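# Set two bladed cores and lay the nosed core

## Task

Place both bladed sand cores upright, one per empty square print in the mould, with their blades pointing down into the round cavity. Then put the long round-nosed core flat in its seat, between the two cores that were already standing. Release everything at the end.

## Robot and tools

Robot: two six-joint arms, left_arm and right_arm, each with a two-finger parallel gripper and a wrist camera. Base of left_arm is at (-0.026, +0.288, 0) m, quat_wxyz (+0.996, 0, 0, +0.084); base of right_arm is at (+0.013, -0.248, 0) m, quat_wxyz (+0.997, 0, 0, -0.077).

Scene frame: the origin is on the table surface midway between the arms. +z is up, +x reaches out across the table, and left_arm sits on the +y side. The arm names do not refer to sides of any picture. The fingers extend along the gripper's +z axis and close along its y axis. end_effector_position is the point midway between the finger pads, roughly 1 cm short of the tips. The reported hand position can be inaccurate, more so when the arm is stretched far.

execute_actions takes "actions", a list holding at most one item, plus optional "pictures" (true or false).
- An empty list moves nothing and returns the current state.
- An action item has "rows" (1 to 15 rows) and optional "steps" (1 to 15, default 15). Each step lasts 1/30 s and uses one row. If there are fewer rows than steps, the last row is repeated.
- A wait item has only "steps" (up to 300) and commands nothing. It returns when that many steps have passed since the previous result, and your reply time counts toward it.
- If a call is refused, nothing is sent to the robot.

Each row always holds 14 numbers, each in [-1, 1], even if only one arm moves. The order is left_arm waist, shoulder, elbow, wrist pitch, wrist yaw, wrist roll, opening, then the same seven for right_arm.

The six joint numbers per arm are offsets, not poses. They count from that arm's joint angles in the most recent result that lists them, not from the previous row. Before any result has listed them, and for the second or later call within one reply, they count from where the arm is when the action begins. A value of 1.0 equals 1.202 rad for the waist, 1.258 for the shoulder, 1.238 for the elbow, 2.073 for wrist pitch, and 2.022 for wrist yaw and for wrist roll.

The opening number is absolute: +1 is fully open and -1 is closed.

Joint ranges in rad, per arm, in column order: waist -2.618 to 3.054, shoulder 0.000 to 3.142, elbow 0.000 to 3.142, wrist pitch -1.571 to 1.571, wrist yaw -1.571 to 1.571, wrist roll -2.094 to 2.094.
- A call is refused if it asks any joint to go more than 0.036 rad beyond its range.
- A joint's true end may differ from the listed one by up to 0.036 rad either way. An outward request past the true end is cut off there, and the result then reports "joint sent to its limit". This line may refer to an earlier action that is still running.
- If that line does not appear, it does not prove there is room left.

Speed: on each step, the command sent to a joint can only run a fixed amount ahead of its measured angle. The amounts are 0.202 rad for the waist, 0.258 for the shoulder, 0.238 for the elbow, 0.573 for wrist pitch, and 0.522 for yaw and roll. If a step's targets would place the gripper more than 70 mm from where it is now, all of that arm's targets are scaled back. Big moves therefore need several actions.

Sagging: sending zero offsets can let an arm droop a little more with every action. To hold an arm steady, the first call of each reply should send offsets that bring it back to the angles you want. Later calls in that reply send zeros. Increase the correction if a joint keeps falling short.

After an action, the arms keep moving toward your last row while you think or wait. They stop once they have nearly stopped moving or once any step is HELD. Only a new action makes them go further. Fingers that are still closing or opening carry on. Zero offsets are not a pause: they pull the arm back to the angles they are counted from.

Reading results:
- The state line `left_arm: …` | `right_arm: …` gives each gripper's position in m and its quat_wxyz, both in the scene frame.
- Joint positions and Joint velocities give one block per arm: six joints (rad, rad/s), then the finger pad gap (m, m/s; 0.094 m means fully open).
- grip_measured is the finger opening on the same scale as the command. Each gripper can read off by about 1 mm of opening, by a fixed amount.
- "joint command not followed" means a clearance check changed or blocked joint targets on some steps. The rest of the row still ran.
- HELD marks steps on which all or part of your row was not sent.
- Joint torques are the total drive outputs. They are nonzero even with no contact, and carry per-arm offsets and noise.

Gripping: to hold a part, keep commanding an opening below grip_measured. About 0.03 below gives a firm hold; a smaller margin gives a lighter one. Each pad pushes with about 50 to 62 N at most, sometimes less, and less still on parts thinner than about 2 mm. Pads can spike harder at the moment of first contact. Held parts may occasionally be tugged, and loose parts nudged, by outside forces.

Motor heat: holding loads heats the motors.
- MOTOR HOT warns at 75 °C.
- At 90 °C that arm stops for 10 seconds.
- At 100 °C the arm goes limp and falls.
- Stops are reported as OVER-TEMPERATURE FAULT.

zoom_image: "camera" is one of cam_high (504x504), cam_left_wrist (616x616) or cam_right_wrist (616x616). "region" is [x0, y0, x1, y1] in that camera's pixels, with (0, 0) at the top-left and a size of at most 504 by 504. It returns an enlarged view of the latest image.

read_manual: optional "section", "licences" by default. It returns only licence text and moves nothing.

finished_scene: "scene" is the number of the current scene. Calling it ends that scene for good and reports whether the goal was met; the goal must still hold at that moment. A reply with no tool call ends all remaining work.

Avoid:
- Knocking or placing anything off the table; that means failure.
- Letting the arms collide or press hard on each other.
- Dropping parts, letting them slip, slamming or pushing hard.
- Jerky motion.
Release the grippers at the end.

Each tool is called in YAML: its name, and indented under it one key for each argument.

## Session

execute_actions:
  actions: []

Scene clock: 0.00 s of 5400.00 s.
left_arm: end_effector_position=(+0.1982, +0.1103, +0.3042) grip_measured=+1.000 end_effector_quat_wxyz=(+0.444, +0.830, +0.305, +0.145) | right_arm: end_effector_position=(+0.2064, -0.5628, +0.1259) grip_measured=+1.000 end_effector_quat_wxyz=(+0.440, +0.053, +0.861, -0.248)
Joint positions: left_arm=[-0.615  0.95   1.178 -0.878  0.373  1.805  0.094] | right_arm=[-1.155  1.346  0.608  0.091 -0.625 -0.869  0.094]
Joint velocities: left_arm=[ 0.017  0.002  0.002  0.022 -0.007 -0.022  0.   ] | right_arm=[-0.007  0.007 -0.007 -0.051  0.037 -0.037  0.   ]
Joint torques (N m, as the arm reports them, + toward a larger angle): no reading

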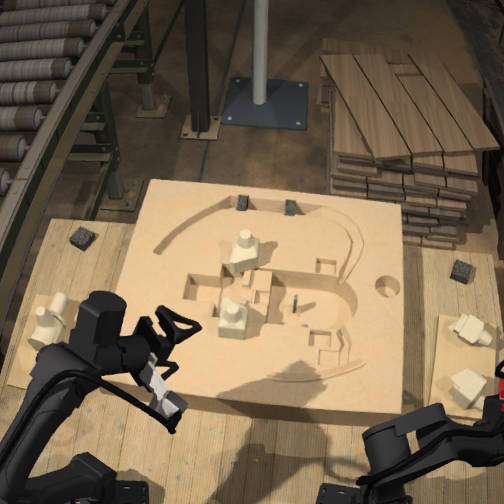

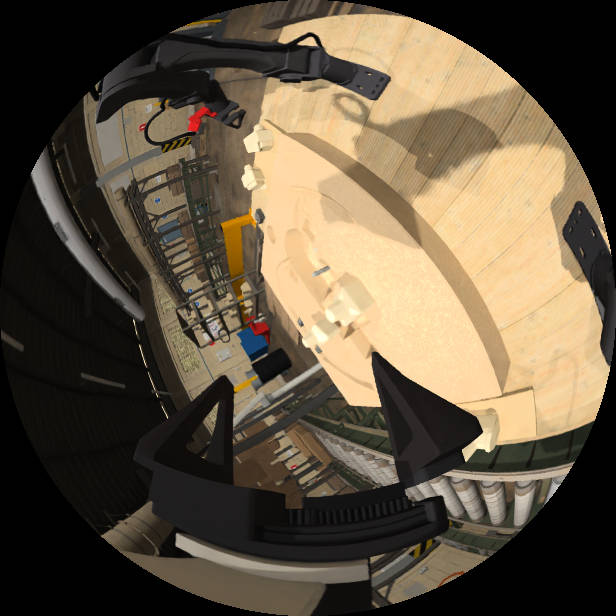

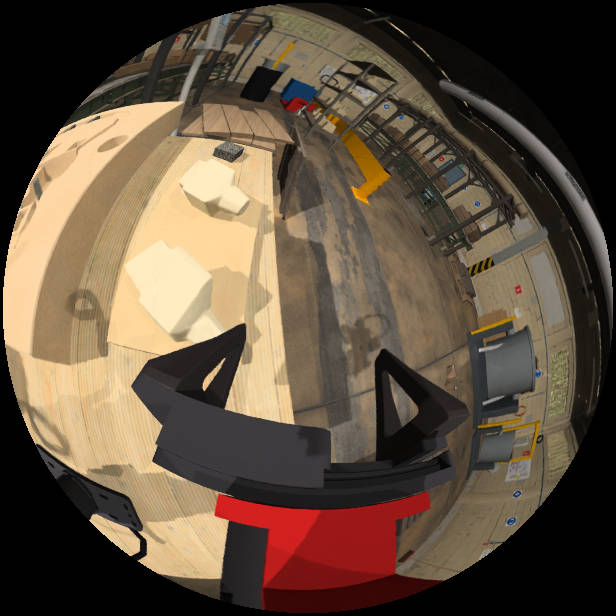

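zoom_image:
  camera: "cam_high"
  region: [170, 220, 410, 400]

zoom_image:
  camera: "cam_high"
  region: [404, 290, 504, 430]

zoom_image:
  camera: "cam_high"
  region: [0, 270, 120, 400]

zoom_image:
  camera: "cam_right_wrist"
  region: [90, 130, 310, 370]

Region (170, 220, 410, 400) of cam_high's 504x504 image, scaled by 2.100, with more detail than that image has; it fills the top 378 rows of this view, and the rest is white.

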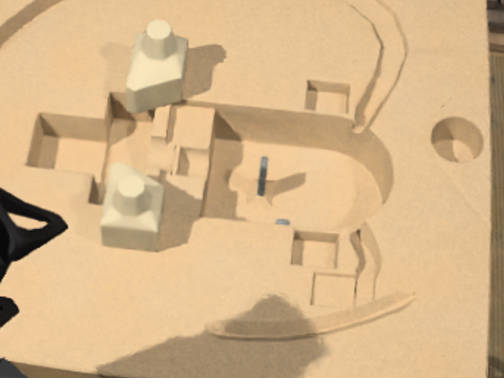

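Region (404, 290, 504, 430) of cam_high's 504x504 image, scaled by 3.600, with more detail than that image has; it fills the left 360 columns of this view, and the rest is white.

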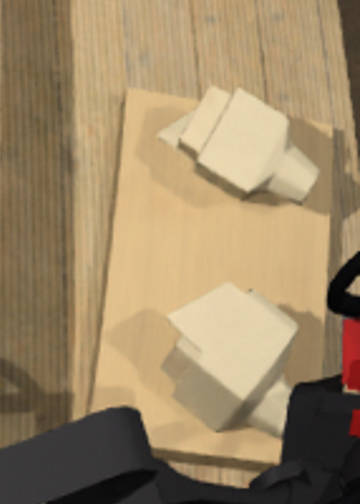

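Region (0, 270, 120, 400) of cam_high's 504x504 image, scaled by 3.877, with more detail than that image has; it fills the left 465 columns of this view, and the rest is white.

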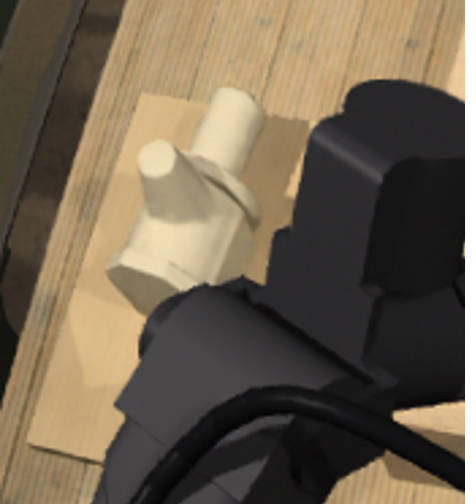

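Region (90, 130, 310, 370) of cam_right_wrist's 616x616 image, scaled by 2.100, with more detail than that image has; it fills the left 462 columns of this view, and the rest is white.

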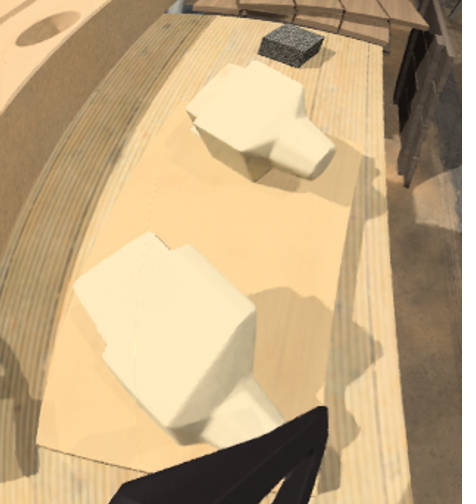

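execute_actions:
  actions:
    - {"rows":[[0,0.1,0.3,0,-0.184,-0.4,1,0,0,0.5,0,0.15,0.2,1]]}
  pictures: false

execute_actions:
  actions:
    - {"steps":15}
  pictures: false

Scene clock: 33.43 s of 5400.00 s.
left_arm: end_effector_position=(+0.2574, +0.1493, +0.4188) grip_measured=+1.000 end_effector_quat_wxyz=(+0.533, +0.569, +0.607, +0.156) | right_arm: end_effector_position=(+0.1901, -0.6670, +0.4018) grip_measured=+1.000 end_effector_quat_wxyz=(+0.523, +0.159, +0.692, -0.471)
Joint positions: left_arm=[-0.617  1.074  1.538 -0.856  0.019  1.045  0.094] | right_arm=[-1.154  1.35   1.22   0.121 -0.35  -0.512  0.094]
Joint velocities: left_arm=[ 0.002 -0.012 -0.002  0.022 -0.081 -0.242  0.   ] | right_arm=[-0.007 -0.164  0.325  0.315  0.125  0.212  0.   ]
Joint torques (N m, as the arm reports them, + toward a larger angle): left_arm=[ 0.29 -1.27  6.95  2.27  0.   -0.12] | right_arm=[-0.16 -4.33  6.45  1.15  0.06  0.1 ]
Steps of this call (steps 1 to 90: nothing new was sent; then 29.93 s passed at rest; steps 91 to 105: all 15 steps of this action). Readings (joint positions):
91: left_arm=[-0.617 0.968 1.211 -0.906 0.323 1.729] | right_arm=[-1.154 1.347 0.625 0.074 -0.596 -0.827]
92: left_arm=[-0.617 1.005 1.274 -0.925 0.260 1.635] | right_arm=[-1.154 1.353 0.658 0.056 -0.558 -0.780]
94: left_arm=[-0.617 1.067 1.404 -0.907 0.170 1.453] | right_arm=[-1.154 1.357 0.742 0.052 -0.497 -0.706]
98: left_arm=[-0.617 1.079 1.529 -0.856 0.070 1.188] | right_arm=[-1.154 1.357 0.937 0.064 -0.420 -0.610]
105: the state above

Scene clock: 33.93 s of 5400.00 s.
left_arm: end_effector_position=(+0.2582, +0.1513, +0.4184) grip_measured=+1.000 end_effector_quat_wxyz=(+0.534, +0.556, +0.619, +0.151) | right_arm: end_effector_position=(+0.1864, -0.6669, +0.4061) grip_measured=+1.000 end_effector_quat_wxyz=(+0.527, +0.177, +0.686, -0.469)
Joint positions: left_arm=[-0.617  1.074  1.538 -0.858  0.007  1.009  0.094] | right_arm=[-1.154  1.343  1.228  0.11  -0.329 -0.477  0.094]
Joint velocities: left_arm=[-0.007  0.007  0.007  0.051 -0.022  0.037  0.   ] | right_arm=[-0.007  0.007  0.002 -0.007 -0.007 -0.051  0.   ]
Joint torques (N m, as the arm reports them, + toward a larger angle): left_arm=[ 0.29 -1.22  7.05  2.29 -0.03 -0.17] | right_arm=[-0.14 -4.31  7.24  1.78  0.06  0.15]
Steps of this call (steps 1 to 15: the robot went on to your last target). Readings (joint positions):
1: left_arm=[-0.617 1.074 1.538 -0.857 0.017 1.038] | right_arm=[-1.154 1.346 1.227 0.129 -0.345 -0.504]
2: left_arm=[-0.617 1.074 1.538 -0.857 0.015 1.032] | right_arm=[-1.154 1.343 1.228 0.134 -0.342 -0.499]
4: left_arm=[-0.617 1.074 1.538 -0.857 0.012 1.023] | right_arm=[-1.154 1.343 1.228 0.128 -0.337 -0.491]
8: left_arm=[-0.617 1.074 1.538 -0.858 0.009 1.014] | right_arm=[-1.154 1.343 1.228 0.115 -0.332 -0.482]
15: the state above

execute_actions:
  actions:
    - {"rows":[[0,0.05,0.04,-0.03,0,-0.05,1,0.05,0.03,0.05,-0.08,0.02,0.02,1],[0,0.1,0.08,-0.06,0,-0.1,1,0.1,0.06,0.1,-0.16,0.04,0.04,1],[0,0.15,0.12,-0.1,0,-0.15,1,0.15,0.1,0.15,-0.24,0.06,0.07,1],[0,0.2,0.16,-0.13,0,-0.2,1,0.2,0.13,0.2,-0.32,0.08,0.1,1],[0,0.25,0.2,-0.16,0,-0.25,1,0.25,0.16,0.25,-0.4,0.1,0.12,1],[0,0.3,0.24,-0.2,0,-0.3,1,0.3,0.2,0.3,-0.48,0.12,0.15,1],[0,0.35,0.28,-0.23,0,-0.35,1,0.35,0.23,0.35,-0.56,0.13,0.18,1],[0,0.4,0.32,-0.26,0,-0.4,1,0.4,0.26,0.4,-0.64,0.14,0.2,1],[0,0.45,0.36,-0.3,0,-0.45,1,0.43,0.3,0.44,-0.72,0.15,0.22,1],[0,0.498,0.4,-0.334,0,-0.5,1,0.464,0.327,0.48,-0.8,0.165,0.236,1]]}
  pictures: false

execute_actions:
  actions:
    - {"steps":30}

Scene clock: 41.40 s of 5400.00 s.
left_arm: end_effector_position=(+0.3178, +0.1227, +0.2623) grip_measured=+1.000 end_effector_quat_wxyz=(+0.183, +0.280, +0.942, -0.033) | right_arm: end_effector_position=(+0.3590, -0.5450, +0.2410) grip_measured=+1.000 end_effector_quat_wxyz=(+0.290, +0.291, +0.907, -0.093)
Joint positions: left_arm=[-0.617  1.75   1.983 -1.43   0.007  0.128  0.094] | right_arm=[-0.584  1.757  1.78  -0.977 -0.068 -0.096  0.094]
Joint velocities: left_arm=[-0.017  0.164  0.007 -0.813 -0.007 -0.901  0.   ] | right_arm=[ 0.208  0.188  0.012 -2.498  0.212  0.344  0.   ]
Joint torques (N m, as the arm reports them, + toward a larger angle): left_arm=[  0.11 -12.07  10.22   1.37   0.03  -0.05] | right_arm=[-2.32 -8.64  9.05  1.35  0.26  0.1 ]
Steps of this call (steps 1 to 15: the robot went on to your last target; steps 16 to 90: nothing new was sent; then 3.97 s passed at rest; steps 91 to 105: all 15 steps of this action). Readings (joint positions):
91: left_arm=[-0.617 1.080 1.544 -0.867 0.007 0.995] | right_arm=[-1.147 1.345 1.235 0.088 -0.320 -0.472]
92: left_arm=[-0.617 1.100 1.565 -0.889 0.007 0.964] | right_arm=[-1.127 1.355 1.260 0.037 -0.302 -0.460]
94: left_arm=[-0.617 1.183 1.651 -0.956 0.007 0.863] | right_arm=[-1.044 1.408 1.357 -0.112 -0.259 -0.416]
98: left_arm=[-0.617 1.439 1.850 -1.127 0.007 0.563] | right_arm=[-0.840 1.553 1.560 -0.417 -0.174 -0.294]
105: the state above

Scene clock: 42.40 s of 5400.00 s.
left_arm: end_effector_position=(+0.2925, +0.1349, +0.2742) grip_measured=+1.000 end_effector_quat_wxyz=(+0.160, +0.222, +0.961, -0.040) | right_arm: end_effector_position=(+0.2568, -0.4696, +0.1967) grip_measured=+1.000 end_effector_quat_wxyz=(+0.029, +0.359, +0.933, -0.011)
Joint positions: left_arm=[-0.617  1.71   2.007 -1.537  0.007  0.004  0.094] | right_arm=[-0.588  1.766  1.795 -1.539 -0.001 -0.009  0.094]
Joint velocities: left_arm=[ 0.002 -0.002 -0.007 -0.007  0.037 -0.051  0.   ] | right_arm=[-0.007 -0.007  0.012 -0.007 -0.037  0.007  0.   ]
Joint torques (N m, as the arm reports them, + toward a larger angle): left_arm=[ 0.02 -7.42  7.91  1.18  0.03 -0.07] | right_arm=[-0.76 -7.59  7.72  0.31  0.07  0.1 ]
Steps of this call (steps 1 to 30: the robot went on to your last target). Readings (joint positions):
1: left_arm=[-0.617 1.751 1.983 -1.453 0.007 0.103] | right_arm=[-0.581 1.763 1.780 -1.064 -0.061 -0.082]
2: left_arm=[-0.617 1.747 1.983 -1.472 0.007 0.083] | right_arm=[-0.581 1.766 1.780 -1.150 -0.051 -0.069]
4: left_arm=[-0.617 1.733 1.991 -1.500 0.007 0.054] | right_arm=[-0.586 1.766 1.780 -1.300 -0.032 -0.048]
8: left_arm=[-0.617 1.712 2.006 -1.523 0.007 0.025] | right_arm=[-0.588 1.766 1.790 -1.456 -0.012 -0.025]
30: the state above

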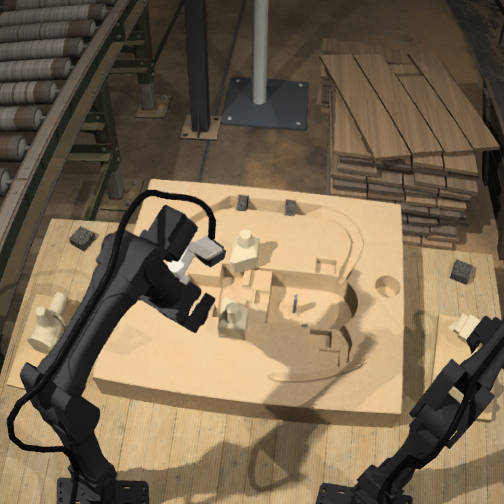

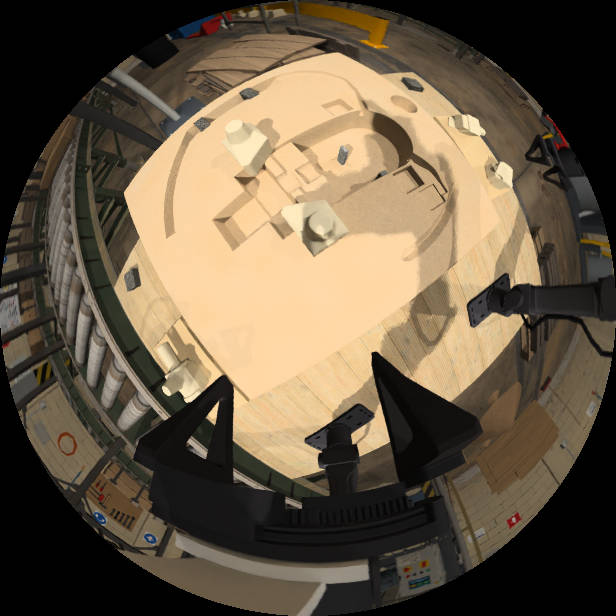

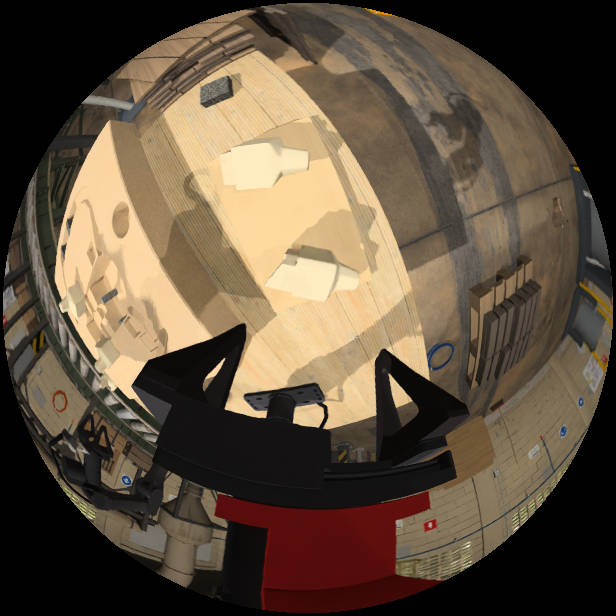

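zoom_image:
  camera: "cam_right_wrist"
  region: [190, 110, 400, 320]

zoom_image:
  camera: "cam_left_wrist"
  region: [200, 80, 460, 270]

zoom_image:
  camera: "cam_high"
  region: [0, 250, 252, 504]

zoom_image:
  camera: "cam_high"
  region: [252, 252, 504, 504]

Region (190, 110, 400, 320) of cam_right_wrist's 616x616 image, scaled by 2.400, with more detail than that image has.

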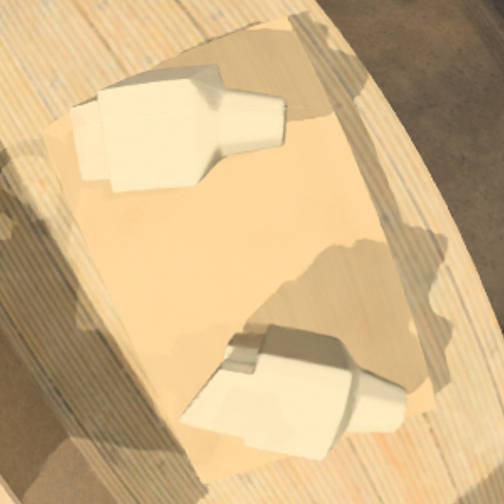

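Region (200, 80, 460, 270) of cam_left_wrist's 616x616 image, scaled by 1.938, with more detail than that image has; it fills the top 368 rows of this view, and the rest is white.

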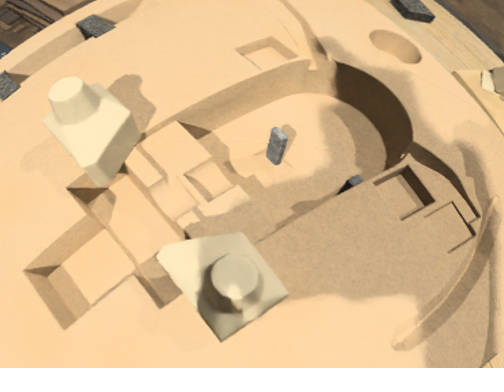

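Region (0, 250, 252, 504) of cam_high's 504x504 image, scaled by 1.984, with more detail than that image has; it fills the left 500 columns of this view, and the rest is white.

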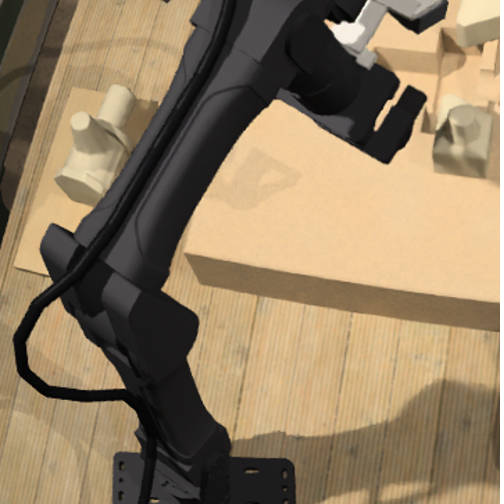

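Region (252, 252, 504, 504) of cam_high's 504x504 image, scaled by 2.000, with more detail than that image has.

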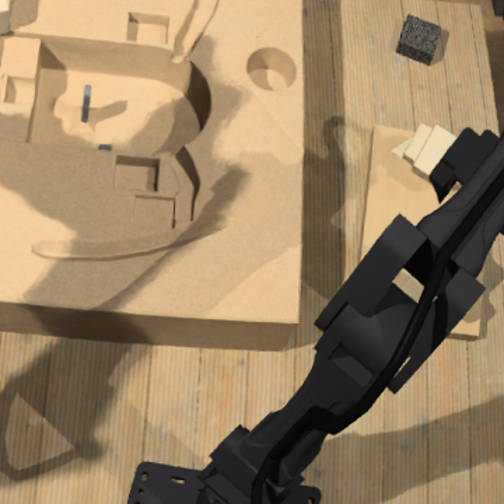

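execute_actions:
  actions:
    - {"rows":[[0.05,0,0,0,0,0,1,0.03,0,0,0,0,0,1],[0.1,0,0,0,0,0,1,0.06,0,0,0,0,0,1],[0.16,0,0,0,0,0,1,0.09,0,0,0,0,0,1],[0.22,0,0,0,0,0,1,0.12,0,0,0,0,0,1],[0.28,0,0,0,0,0,1,0.15,0,0,0,0,0,1],[0.34,0,0,0,0,0,1,0.18,0,0,0,0,0,1],[0.4,0,0,0,0,0,1,0.21,0,0,0,0,0,1],[0.46,0,0,0,0,0,1,0.24,0,0,0,0,0,1],[0.52,0,0,0,0,0,1,0.27,0,0,0,0,0,1],[0.58,0,0,0,0,0,1,0.3,0,0,0,0,0,1],[0.64,0,0,0,0,0,1,0.33,0,0,0,0,0,1],[0.7,0,0,0,0,0,1,0.35,0,0,0,0,0,1],[0.736,0,0,0,0,0,1,0.35,0,0,0,0,0,1]]}
  pictures: false

execute_actions:
  actions:
    - {"steps":15}

zoom_image:
  camera: "cam_right_wrist"
  region: [280, 100, 520, 340]

zoom_image:
  camera: "cam_right_wrist"
  region: [60, 100, 300, 340]

Scene clock: 95.90 s of 5400.00 s.
left_arm: end_effector_position=(+0.2984, +0.4369, +0.2753) grip_measured=+1.000 end_effector_quat_wxyz=(+0.167, -0.205, +0.964, +0.038) | right_arm: end_effector_position=(+0.3273, -0.3481, +0.1967) grip_measured=+1.000 end_effector_quat_wxyz=(+0.031, +0.152, +0.988, -0.003)
Joint positions: left_arm=[ 0.255  1.71   2.007 -1.523 -0.003  0.004  0.094] | right_arm=[-0.16   1.766  1.795 -1.537 -0.005 -0.009  0.094]
Joint velocities: left_arm=[ 1.131  0.002 -0.012 -0.051 -0.256 -0.051  0.   ] | right_arm=[ 0.183  0.017 -0.007  0.066 -0.037  0.007  0.   ]
Joint torques (N m, as the arm reports them, + toward a larger angle): left_arm=[-5.68 -6.67  5.72  1.23  0.48  0.06] | right_arm=[-1.82 -6.82  5.9   0.43  0.13  0.  ]
Steps of this call (steps 1 to 15: the robot went on to your last target; steps 16 to 90: nothing new was sent; then 50.00 s passed at rest; steps 91 to 105: all 15 steps of this action). Readings (joint positions):
91: left_arm=[-0.612 1.710 2.007 -1.537 0.009 0.004] | right_arm=[-0.585 1.766 1.795 -1.539 -0.000 -0.009]
92: left_arm=[-0.595 1.710 2.007 -1.537 0.015 0.004] | right_arm=[-0.576 1.766 1.795 -1.539 0.003 -0.009]
94: left_arm=[-0.508 1.710 2.007 -1.537 0.025 0.005] | right_arm=[-0.529 1.766 1.795 -1.539 0.007 -0.009]
98: left_arm=[-0.227 1.710 2.007 -1.529 0.020 0.005] | right_arm=[-0.370 1.766 1.795 -1.538 0.006 -0.009]
105: the state above

Scene clock: 96.40 s of 5400.00 s.
left_arm: end_effector_position=(+0.2949, +0.4443, +0.2753) grip_measured=+1.000 end_effector_quat_wxyz=(+0.167, -0.217, +0.961, +0.040) | right_arm: end_effector_position=(+0.3274, -0.3478, +0.1967) grip_measured=+1.000 end_effector_quat_wxyz=(+0.031, +0.152, +0.988, -0.003)
Joint positions: left_arm=[ 0.277  1.71   2.007 -1.523 -0.005  0.004  0.094] | right_arm=[-0.159  1.766  1.795 -1.537 -0.005 -0.009  0.094]
Joint velocities: left_arm=[-0.002 -0.002  0.007 -0.022 -0.037  0.022  0.   ] | right_arm=[ 0.007 -0.007 -0.012 -0.066  0.022 -0.007  0.   ]
Joint torques (N m, as the arm reports them, + toward a larger angle): left_arm=[-0.91 -6.75  5.77  1.2   0.11  0.01] | right_arm=[-0.7  -6.8   5.95  0.4   0.04 -0.01]
Steps of this call (steps 1 to 15: the robot went on to your last target). Readings (joint positions):
1: left_arm=[0.283 1.710 2.007 -1.523 -0.011 0.004] | right_arm=[-0.157 1.766 1.795 -1.537 -0.005 -0.009]
2: left_arm=[0.293 1.710 2.007 -1.523 -0.015 0.004] | right_arm=[-0.158 1.766 1.795 -1.537 -0.005 -0.009]
4: left_arm=[0.287 1.710 2.007 -1.523 -0.013 0.004] | right_arm=[-0.159 1.766 1.795 -1.537 -0.005 -0.009]
8: left_arm=[0.277 1.710 2.007 -1.523 -0.006 0.004] | right_arm=[-0.159 1.766 1.795 -1.537 -0.005 -0.009]
15: the state above

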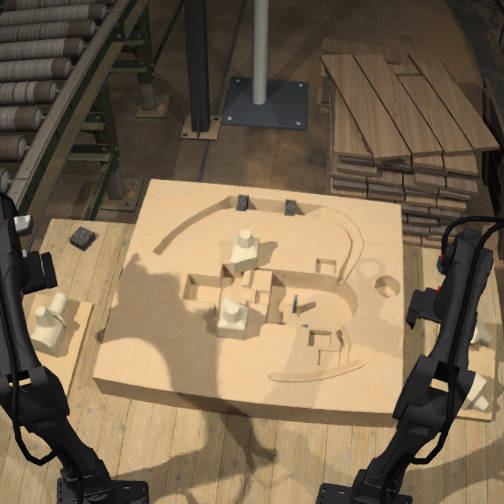

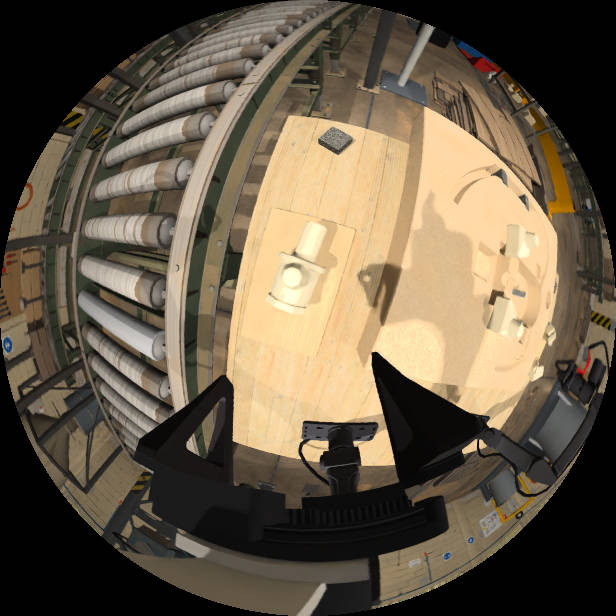

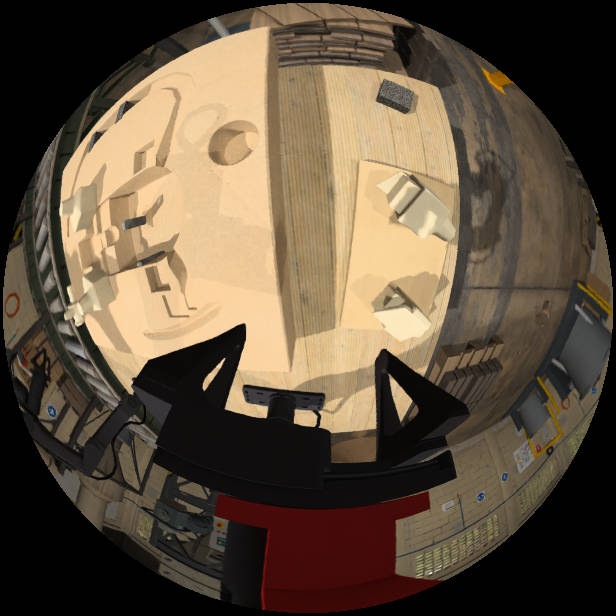

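Region (280, 100, 520, 340) of cam_right_wrist's 616x616 image, scaled by 2.100, with more detail than that image has.

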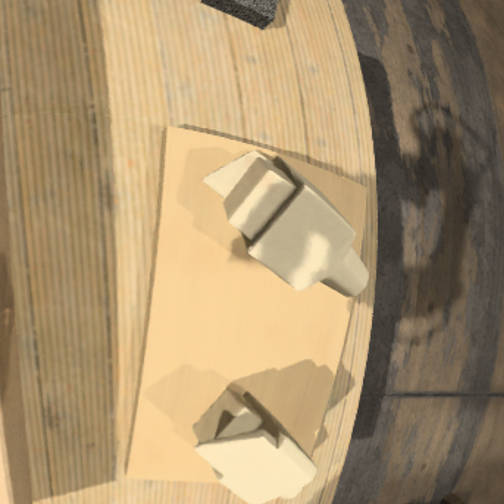

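Region (60, 100, 300, 340) of cam_right_wrist's 616x616 image, scaled by 2.100, with more detail than that image has.

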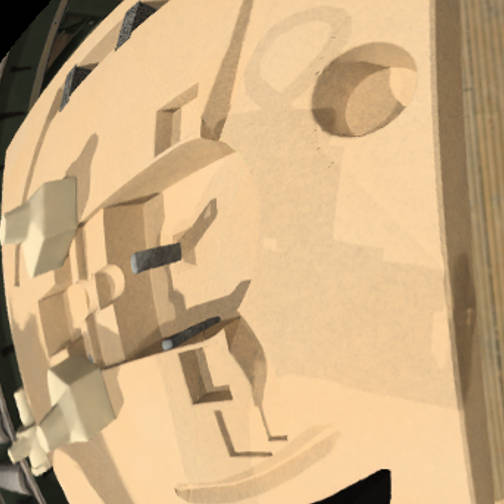

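zoom_image:
  camera: "cam_right_wrist"
  region: [360, 160, 470, 250]

zoom_image:
  camera: "cam_right_wrist"
  region: [350, 270, 450, 350]

zoom_image:
  camera: "cam_high"
  region: [270, 245, 380, 375]

zoom_image:
  camera: "cam_left_wrist"
  region: [230, 200, 370, 340]

Region (360, 160, 470, 250) of cam_right_wrist's 616x616 image, scaled by 4.582, with more detail than that image has; it fills the top 412 rows of this view, and the rest is white.

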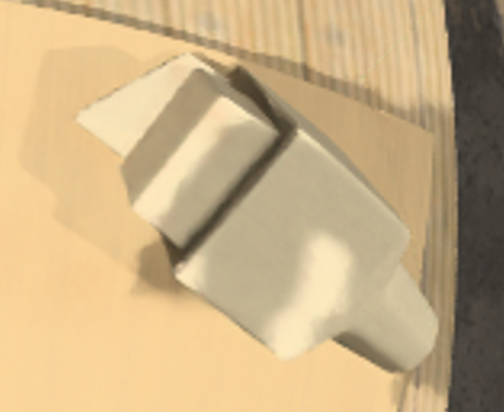

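Region (350, 270, 450, 350) of cam_right_wrist's 616x616 image, scaled by 5.040, with more detail than that image has; it fills the top 403 rows of this view, and the rest is white.

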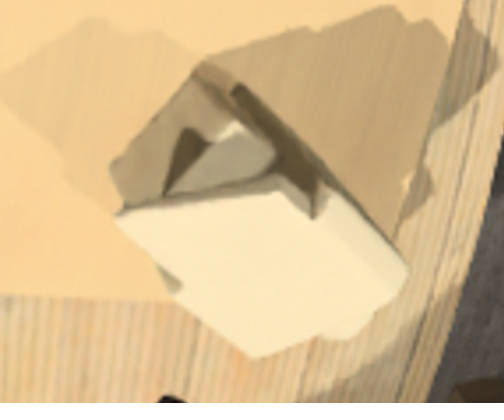

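Region (270, 245, 380, 375) of cam_high's 504x504 image, scaled by 3.877, with more detail than that image has; it fills the left 426 columns of this view, and the rest is white.

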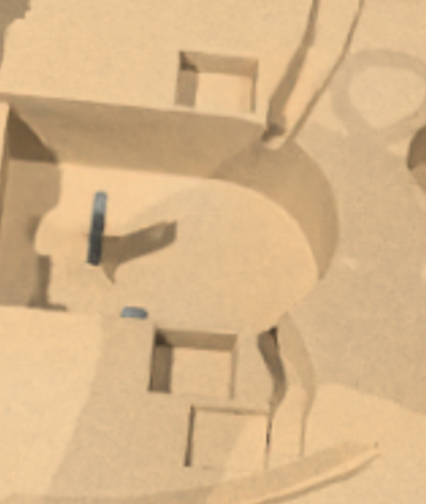

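Region (230, 200, 370, 340) of cam_left_wrist's 616x616 image, scaled by 3.600, with more detail than that image has.

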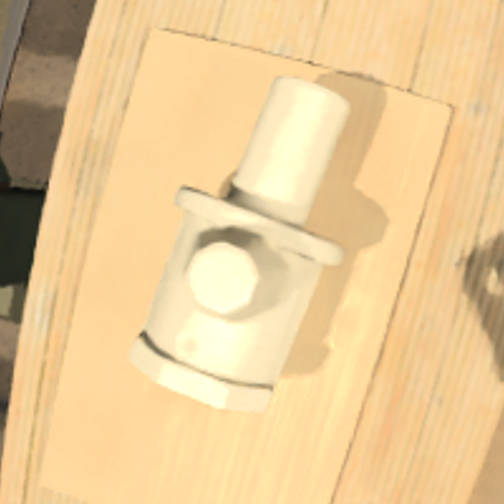

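execute_actions:
  actions:
    - {"rows":[[-0.006,0.005,-0.024,0.02,-0.017,-0.035,1,-0.05,0,0,0,-0.025,0.06,1],[-0.012,0.01,-0.048,0.04,-0.035,-0.07,1,-0.1,0,0,0,-0.05,0.13,1],[-0.02,0.015,-0.07,0.06,-0.05,-0.1,1,-0.15,0,0,0,-0.075,0.19,1],[-0.025,0.02,-0.09,0.08,-0.07,-0.14,1,-0.2,0,0,0,-0.1,0.26,1],[-0.03,0.025,-0.12,0.1,-0.09,-0.17,1,-0.25,0,0,0,-0.125,0.32,1],[-0.04,0.03,-0.14,0.12,-0.1,-0.21,1,-0.3,0,0,0,-0.15,0.38,1],[-0.045,0.035,-0.16,0.14,-0.12,-0.24,1,-0.35,0.01,-0.01,0,-0.175,0.45,1],[-0.05,0.04,-0.18,0.16,-0.14,-0.28,1,-0.4,0.02,-0.02,0.01,-0.2,0.51,1],[-0.06,0.045,-0.2,0.18,-0.16,-0.31,1,-0.44,0.03,-0.04,0.01,-0.22,0.58,1],[-0.064,0.05,-0.22,0.2,-0.174,-0.348,1,-0.48,0.045,-0.055,0.02,-0.248,0.642,1],[-0.064,0.05,-0.235,0.205,-0.174,-0.348,1,-0.51,0.06,-0.07,0.02,-0.248,0.642,1],[-0.064,0.05,-0.235,0.205,-0.174,-0.348,1,-0.54,0.075,-0.09,0.025,-0.248,0.642,1],[-0.064,0.05,-0.235,0.205,-0.174,-0.348,1,-0.561,0.088,-0.105,0.025,-0.248,0.642,1]]}
  pictures: false

execute_actions:
  actions:
    - {"steps":20}

Scene clock: 149.33 s of 5400.00 s.
left_arm: end_effector_position=(+0.3305, +0.4870, +0.1934) grip_measured=+1.000 end_effector_quat_wxyz=(+0.182, -0.483, +0.847, +0.125) | right_arm: end_effector_position=(+0.2546, -0.4788, +0.1606) grip_measured=+1.000 end_effector_quat_wxyz=(-0.052, +0.851, +0.479, +0.210)
Joint positions: left_arm=[ 0.208  1.788  1.723 -1.167 -0.296 -0.608  0.094] | right_arm=[-0.835  1.852  1.691 -1.492 -0.429  1.108  0.094]
Joint velocities: left_arm=[-0.017  0.056 -0.081  0.271 -0.271 -0.608  0.   ] | right_arm=[-0.413  0.559 -0.432  0.051 -0.344  1.179  0.   ]
Joint torques (N m, as the arm reports them, + toward a larger angle): left_arm=[-0.77 -9.53  6.47  1.58 -0.36 -0.06] | right_arm=[ 2.46 -8.26  5.94  0.19 -0.66  0.01]
Steps of this call (steps 1 to 15: the robot went on to your last target; steps 16 to 90: nothing new was sent; then 49.43 s passed at rest; steps 91 to 105: all 15 steps of this action). Readings (joint positions):
91: left_arm=[0.277 1.710 2.007 -1.521 -0.008 -0.006] | right_arm=[-0.164 1.766 1.795 -1.537 -0.014 0.008]
92: left_arm=[0.276 1.710 1.999 -1.510 -0.017 -0.028] | right_arm=[-0.182 1.766 1.795 -1.537 -0.034 0.048]
94: left_arm=[0.270 1.710 1.966 -1.467 -0.052 -0.098] | right_arm=[-0.264 1.766 1.795 -1.537 -0.093 0.180]
98: left_arm=[0.242 1.728 1.852 -1.347 -0.155 -0.307] | right_arm=[-0.529 1.769 1.795 -1.527 -0.235 0.554]
105: the state above

Scene clock: 150.00 s of 5400.00 s.
left_arm: end_effector_position=(+0.3388, +0.4980, +0.2005) grip_measured=+1.000 end_effector_quat_wxyz=(+0.217, -0.522, +0.814, +0.132) | right_arm: end_effector_position=(+0.2602, -0.4711, +0.1463) grip_measured=+1.000 end_effector_quat_wxyz=(-0.108, +0.885, +0.388, +0.232)
Joint positions: left_arm=[ 0.208  1.787  1.722 -1.11  -0.338 -0.693  0.094] | right_arm=[-0.842  1.895  1.661 -1.49  -0.497  1.279  0.094]
Joint velocities: left_arm=[-0.022 -0.002 -0.012 -0.037  0.051  0.022  0.   ] | right_arm=[-0.007 -0.002  0.007 -0.11   0.022  0.022  0.   ]
Joint torques (N m, as the arm reports them, + toward a larger angle): left_arm=[-0.77 -9.29  6.32  1.57 -0.34 -0.08] | right_arm=[ 0.8  -8.99  6.04  0.05 -0.44  0.1 ]
Steps of this call (steps 1 to 20: the robot went on to your last target). Readings (joint positions):
1: left_arm=[0.208 1.788 1.722 -1.158 -0.304 -0.625] | right_arm=[-0.844 1.870 1.679 -1.491 -0.438 1.143]
2: left_arm=[0.208 1.788 1.722 -1.149 -0.311 -0.639] | right_arm=[-0.846 1.884 1.669 -1.490 -0.447 1.172]
4: left_arm=[0.208 1.787 1.722 -1.132 -0.322 -0.659] | right_arm=[-0.843 1.896 1.662 -1.490 -0.464 1.212]
8: left_arm=[0.208 1.787 1.722 -1.118 -0.332 -0.680] | right_arm=[-0.842 1.895 1.661 -1.490 -0.485 1.253]
20: the state above

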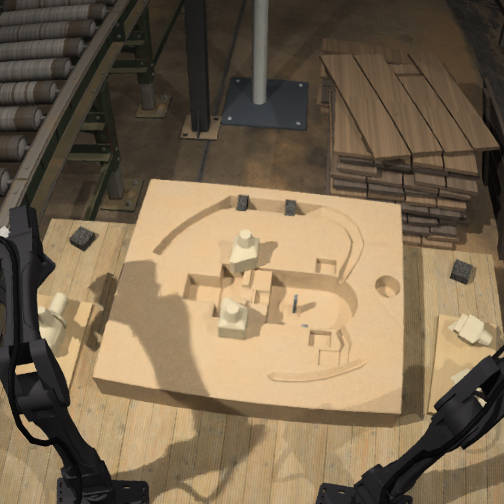

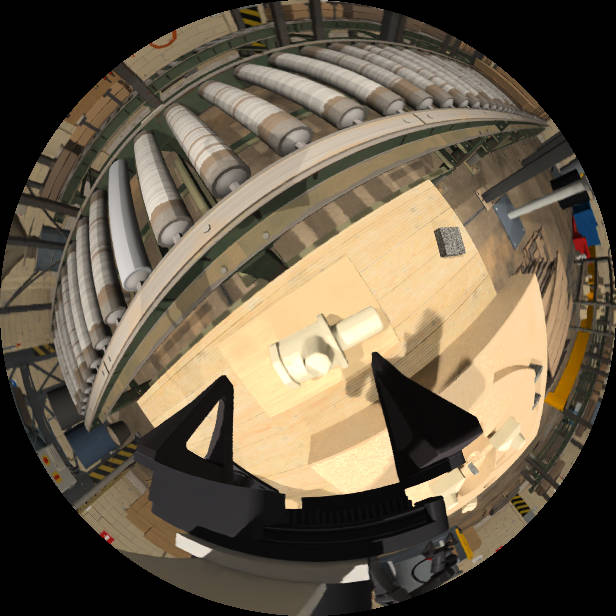

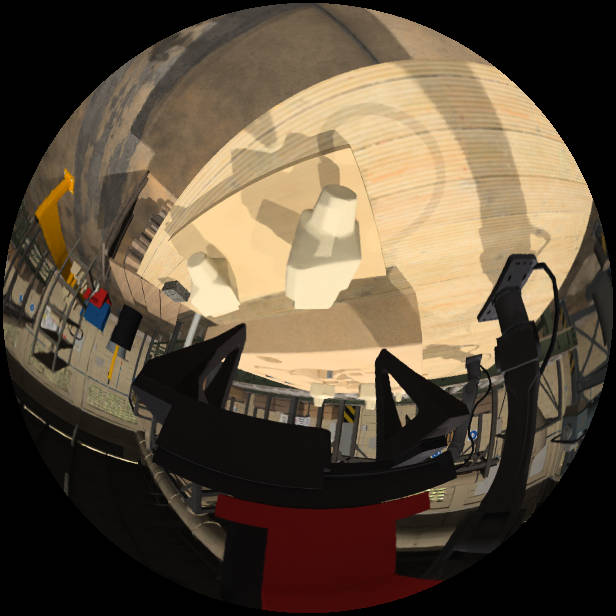

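execute_actions:
  actions:
    - {"rows":[[-0.004,0.002,-0.014,0.015,0,0,1,0,0.002,-0.02,0.02,0,0,1],[-0.008,0.004,-0.028,0.03,0,0,1,0,0.004,-0.04,0.04,0,0,1],[-0.012,0.006,-0.042,0.045,-0.005,-0.005,1,0,0.006,-0.06,0.06,0,0,1],[-0.016,0.008,-0.056,0.055,-0.005,-0.005,1,0,0.008,-0.08,0.08,0,0,1],[-0.02,0.01,-0.07,0.065,-0.01,-0.01,1,0.005,0.01,-0.1,0.1,0,0,1],[-0.024,0.012,-0.084,0.075,-0.01,-0.01,1,0.005,0.012,-0.12,0.115,0,0,1],[-0.028,0.014,-0.098,0.085,-0.015,-0.015,1,0.01,0.014,-0.14,0.13,0,0,1],[-0.032,0.016,-0.112,0.095,-0.02,-0.02,1,0.01,0.016,-0.16,0.14,-0.005,0.005,1],[-0.036,0.018,-0.126,0.105,-0.02,-0.02,1,0.01,0.018,-0.18,0.15,-0.005,0.005,1],[-0.04,0.02,-0.14,0.112,-0.02,-0.02,1,0.01,0.021,-0.2,0.16,-0.005,0.005,1],[-0.04,0.02,-0.154,0.112,-0.02,-0.02,1,0.01,0.024,-0.22,0.17,-0.005,0.005,1],[-0.04,0.022,-0.17,0.112,-0.02,-0.02,1,0.01,0.026,-0.235,0.17,-0.005,0.005,1]]}
  pictures: false

execute_actions:
  actions:
    - {"steps":15}

Scene clock: 165.70 s of 5400.00 s.
left_arm: end_effector_position=(+0.3502, +0.4871, +0.1430) grip_measured=+1.000 end_effector_quat_wxyz=(+0.212, -0.517, +0.818, +0.135) | right_arm: end_effector_position=(+0.2569, -0.4655, +0.0670) grip_measured=+1.000 end_effector_quat_wxyz=(-0.113, +0.886, +0.386, +0.232)
Joint positions: left_arm=[ 0.168  1.812  1.529 -0.916 -0.355 -0.724  0.094] | right_arm=[-0.842  1.924  1.379 -1.188 -0.499  1.282  0.094]
Joint velocities: left_arm=[-0.007  0.1   -0.154  0.037  0.037 -0.037  0.   ] | right_arm=[ 0.007  0.12  -0.193  0.154  0.007 -0.022  0.   ]
Joint torques (N m, as the arm reports them, + toward a larger angle): left_arm=[-0.76 -8.95  6.35  1.73 -0.38 -0.06] | right_arm=[ 1.1  -8.2   5.78  0.18 -0.44  0.08]
Steps of this call (steps 1 to 15: the robot went on to your last target; steps 16 to 90: nothing new was sent; then 12.20 s passed at rest; steps 91 to 105: all 15 steps of this action). Readings (joint positions):
91: left_arm=[0.208 1.787 1.722 -1.108 -0.338 -0.695] | right_arm=[-0.842 1.895 1.659 -1.486 -0.498 1.281]
92: left_arm=[0.208 1.787 1.719 -1.100 -0.338 -0.695] | right_arm=[-0.842 1.895 1.653 -1.474 -0.498 1.281]
94: left_arm=[0.208 1.787 1.703 -1.068 -0.339 -0.696] | right_arm=[-0.842 1.895 1.622 -1.431 -0.498 1.281]
98: left_arm=[0.193 1.788 1.635 -0.996 -0.347 -0.708] | right_arm=[-0.842 1.896 1.519 -1.317 -0.498 1.281]
105: the state above

Scene clock: 166.20 s of 5400.00 s.
left_arm: end_effector_position=(+0.3540, +0.4894, +0.1417) grip_measured=+1.000 end_effector_quat_wxyz=(+0.220, -0.520, +0.814, +0.135) | right_arm: end_effector_position=(+0.2611, -0.4720, +0.0631) grip_measured=+1.000 end_effector_quat_wxyz=(-0.097, +0.885, +0.390, +0.235)
Joint positions: left_arm=[ 0.168  1.816  1.523 -0.889 -0.36  -0.728  0.094] | right_arm=[-0.842  1.929  1.374 -1.146 -0.499  1.282  0.094]
Joint velocities: left_arm=[-0.007  0.002 -0.002  0.007  0.022 -0.037  0.   ] | right_arm=[-0.002 -0.007  0.007 -0.007  0.007 -0.007  0.   ]
Joint torques (N m, as the arm reports them, + toward a larger angle): left_arm=[-0.73 -8.91  6.01  1.55 -0.35 -0.08] | right_arm=[ 1.06 -7.95  5.39  0.13 -0.43  0.08]
Steps of this call (steps 1 to 15: the robot went on to your last target). Readings (joint positions):
1: left_arm=[0.168 1.815 1.524 -0.913 -0.355 -0.724] | right_arm=[-0.842 1.927 1.375 -1.182 -0.499 1.282]
2: left_arm=[0.168 1.816 1.523 -0.911 -0.356 -0.725] | right_arm=[-0.842 1.929 1.374 -1.176 -0.499 1.282]
4: left_arm=[0.168 1.816 1.523 -0.905 -0.356 -0.726] | right_arm=[-0.842 1.929 1.374 -1.164 -0.499 1.282]
8: left_arm=[0.168 1.816 1.523 -0.894 -0.359 -0.727] | right_arm=[-0.842 1.929 1.374 -1.151 -0.499 1.282]
15: the state above

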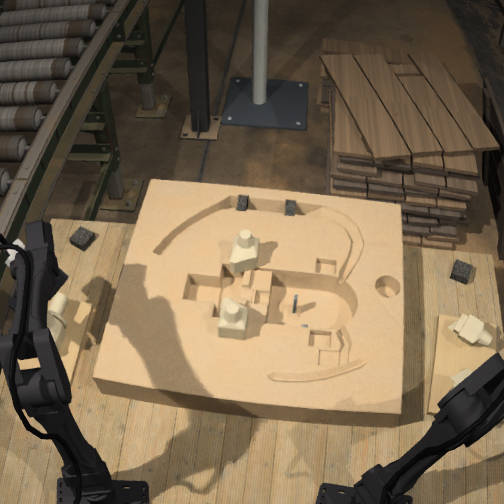

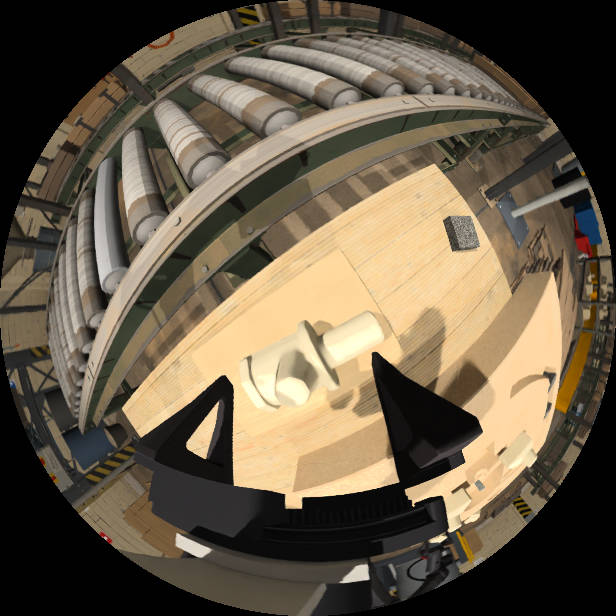

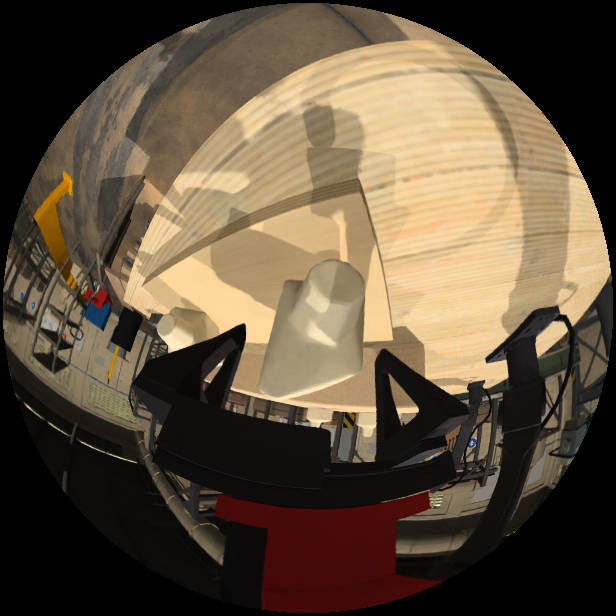

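execute_actions:
  actions:
    - {"rows":[[-0.004,-0.008,-0.014,0.006,0,0,1,0,0.003,-0.005,0.005,0,0,1],[-0.008,-0.016,-0.028,0.012,0,0,1,0,0.006,-0.01,0.01,0,0,1],[-0.012,-0.024,-0.042,0.018,-0.005,-0.005,1,0,0.009,-0.015,0.015,0,0,1],[-0.016,-0.032,-0.056,0.025,-0.005,-0.005,1,0,0.012,-0.02,0.02,0,0,1],[-0.02,-0.04,-0.07,0.03,-0.01,-0.01,1,0,0.015,-0.025,0.025,0,0,1],[-0.024,-0.045,-0.084,0.036,-0.01,-0.01,1,0,0.018,-0.03,0.03,0,0,1],[-0.024,-0.05,-0.098,0.042,-0.01,-0.01,1,0,0.021,-0.035,0.035,0,0,1],[-0.024,-0.053,-0.112,0.048,-0.01,-0.01,1,0,0.024,-0.042,0.036,0,0,1],[-0.024,-0.053,-0.126,0.054,-0.01,-0.01,1,0,0.024,-0.042,0.036,0,0,1],[-0.024,-0.053,-0.14,0.063,-0.01,-0.01,1,0,0.024,-0.042,0.036,0,0,1],[-0.024,-0.053,-0.154,0.063,-0.01,-0.01,1,0,0.024,-0.042,0.036,0,0,1],[-0.024,-0.053,-0.162,0.063,-0.01,-0.01,1,0,0.024,-0.042,0.036,0,0,1]]}
  pictures: false

execute_actions:
  actions:
    - {"steps":12}

zoom_image:
  camera: "cam_right_wrist"
  region: [200, 230, 440, 470]

Scene clock: 192.70 s of 5400.00 s.
left_arm: end_effector_position=(+0.3341, +0.4744, +0.1088) grip_measured=+1.000 end_effector_quat_wxyz=(+0.206, -0.516, +0.820, +0.137) | right_arm: end_effector_position=(+0.2608, -0.4714, +0.0460) grip_measured=+1.000 end_effector_quat_wxyz=(-0.099, +0.885, +0.389, +0.235)
Joint positions: left_arm=[ 0.148  1.764  1.338 -0.791 -0.362 -0.741  0.094] | right_arm=[-0.842  1.951  1.333 -1.085 -0.499  1.282  0.094]
Joint velocities: left_arm=[-0.007 -0.007 -0.12  -0.11  -0.066 -0.007  0.   ] | right_arm=[-0.002  0.002 -0.007  0.007  0.007  0.022  0.   ]
Joint torques (N m, as the arm reports them, + toward a larger angle): left_arm=[-0.89 -9.13  6.15  1.76 -0.37 -0.09] | right_arm=[-0.03 -7.44  4.84  0.11 -0.35  0.  ]
Steps of this call (steps 1 to 15: the robot went on to your last target; steps 16 to 90: nothing new was sent; then 23.00 s passed at rest; steps 91 to 105: all 15 steps of this action). Readings (joint positions):
91: left_arm=[0.168 1.816 1.523 -0.888 -0.360 -0.728] | right_arm=[-0.842 1.929 1.374 -1.144 -0.499 1.282]
92: left_arm=[0.168 1.816 1.521 -0.885 -0.360 -0.728] | right_arm=[-0.842 1.929 1.374 -1.143 -0.499 1.282]
94: left_arm=[0.167 1.808 1.501 -0.869 -0.360 -0.729] | right_arm=[-0.842 1.929 1.373 -1.135 -0.499 1.282]
98: left_arm=[0.154 1.777 1.433 -0.838 -0.362 -0.737] | right_arm=[-0.842 1.932 1.352 -1.104 -0.499 1.282]
105: the state above

Scene clock: 193.10 s of 5400.00 s.
left_arm: end_effector_position=(+0.3375, +0.4756, +0.1094) grip_measured=+1.000 end_effector_quat_wxyz=(+0.214, -0.517, +0.818, +0.135) | right_arm: end_effector_position=(+0.2616, -0.4727, +0.0458) grip_measured=+1.000 end_effector_quat_wxyz=(-0.095, +0.885, +0.390, +0.235)
Joint positions: left_arm=[ 0.148  1.764  1.335 -0.771 -0.363 -0.742  0.094] | right_arm=[-0.842  1.951  1.333 -1.078 -0.499  1.282  0.094]
Joint velocities: left_arm=[ 0.002 -0.012 -0.007  0.037  0.007  0.022  0.   ] | right_arm=[-0.027 -0.002 -0.007  0.007  0.007  0.007  0.   ]
Joint torques (N m, as the arm reports them, + toward a larger angle): left_arm=[-0.87 -9.23  5.77  1.5  -0.33 -0.05] | right_arm=[ 0.02 -7.41  4.9   0.13 -0.31 -0.01]
Steps of this call (steps 1 to 12: the robot went on to your last target). Readings (joint positions):
1: left_arm=[0.148 1.764 1.336 -0.790 -0.362 -0.741] | right_arm=[-0.842 1.951 1.333 -1.084 -0.499 1.282]
2: left_arm=[0.148 1.764 1.335 -0.789 -0.362 -0.741] | right_arm=[-0.842 1.951 1.333 -1.082 -0.499 1.282]
4: left_arm=[0.148 1.764 1.335 -0.781 -0.363 -0.742] | right_arm=[-0.842 1.951 1.333 -1.081 -0.499 1.282]
8: left_arm=[0.148 1.764 1.335 -0.774 -0.363 -0.742] | right_arm=[-0.842 1.951 1.333 -1.079 -0.499 1.282]
12: the state above

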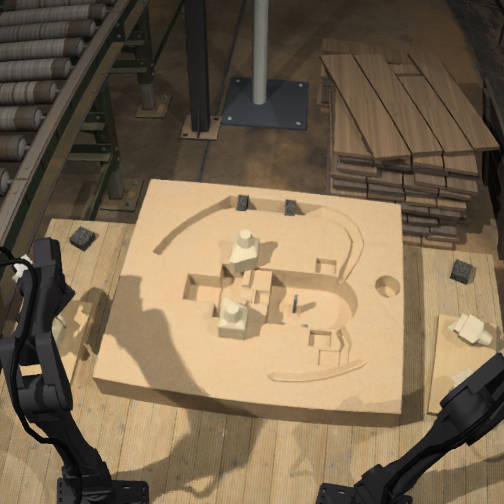

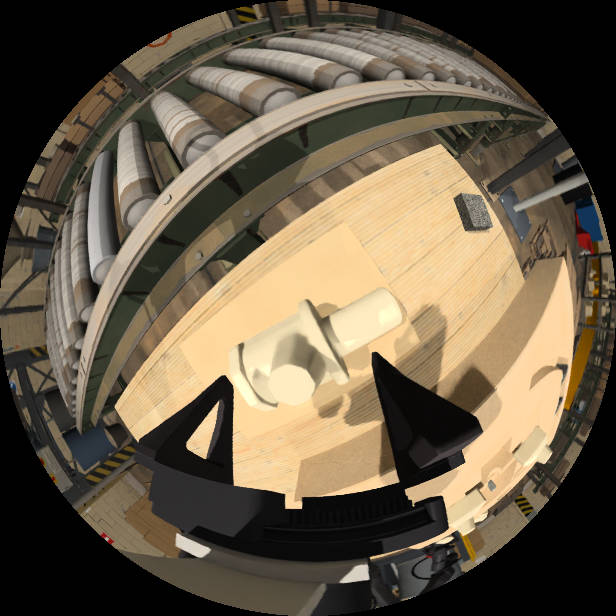

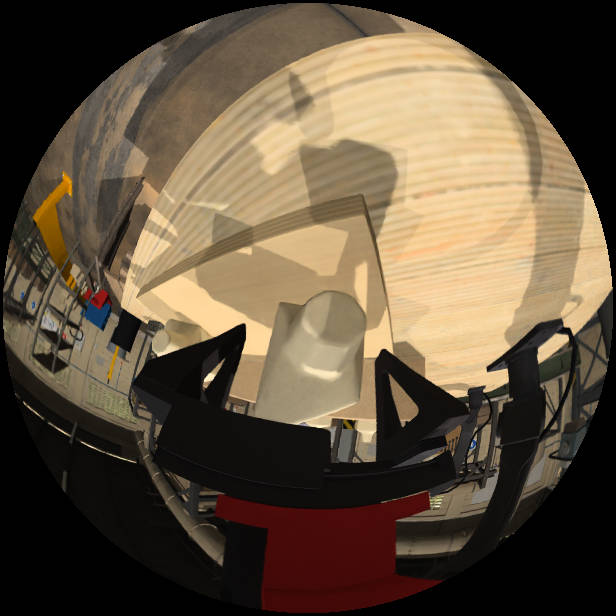

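Region (200, 230, 440, 470) of cam_right_wrist's 616x616 image, scaled by 2.100, with more detail than that image has.

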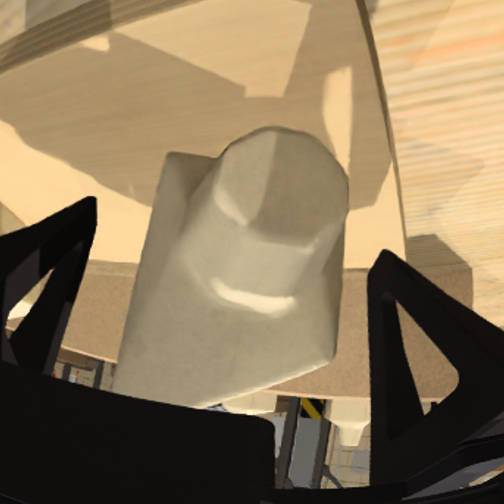

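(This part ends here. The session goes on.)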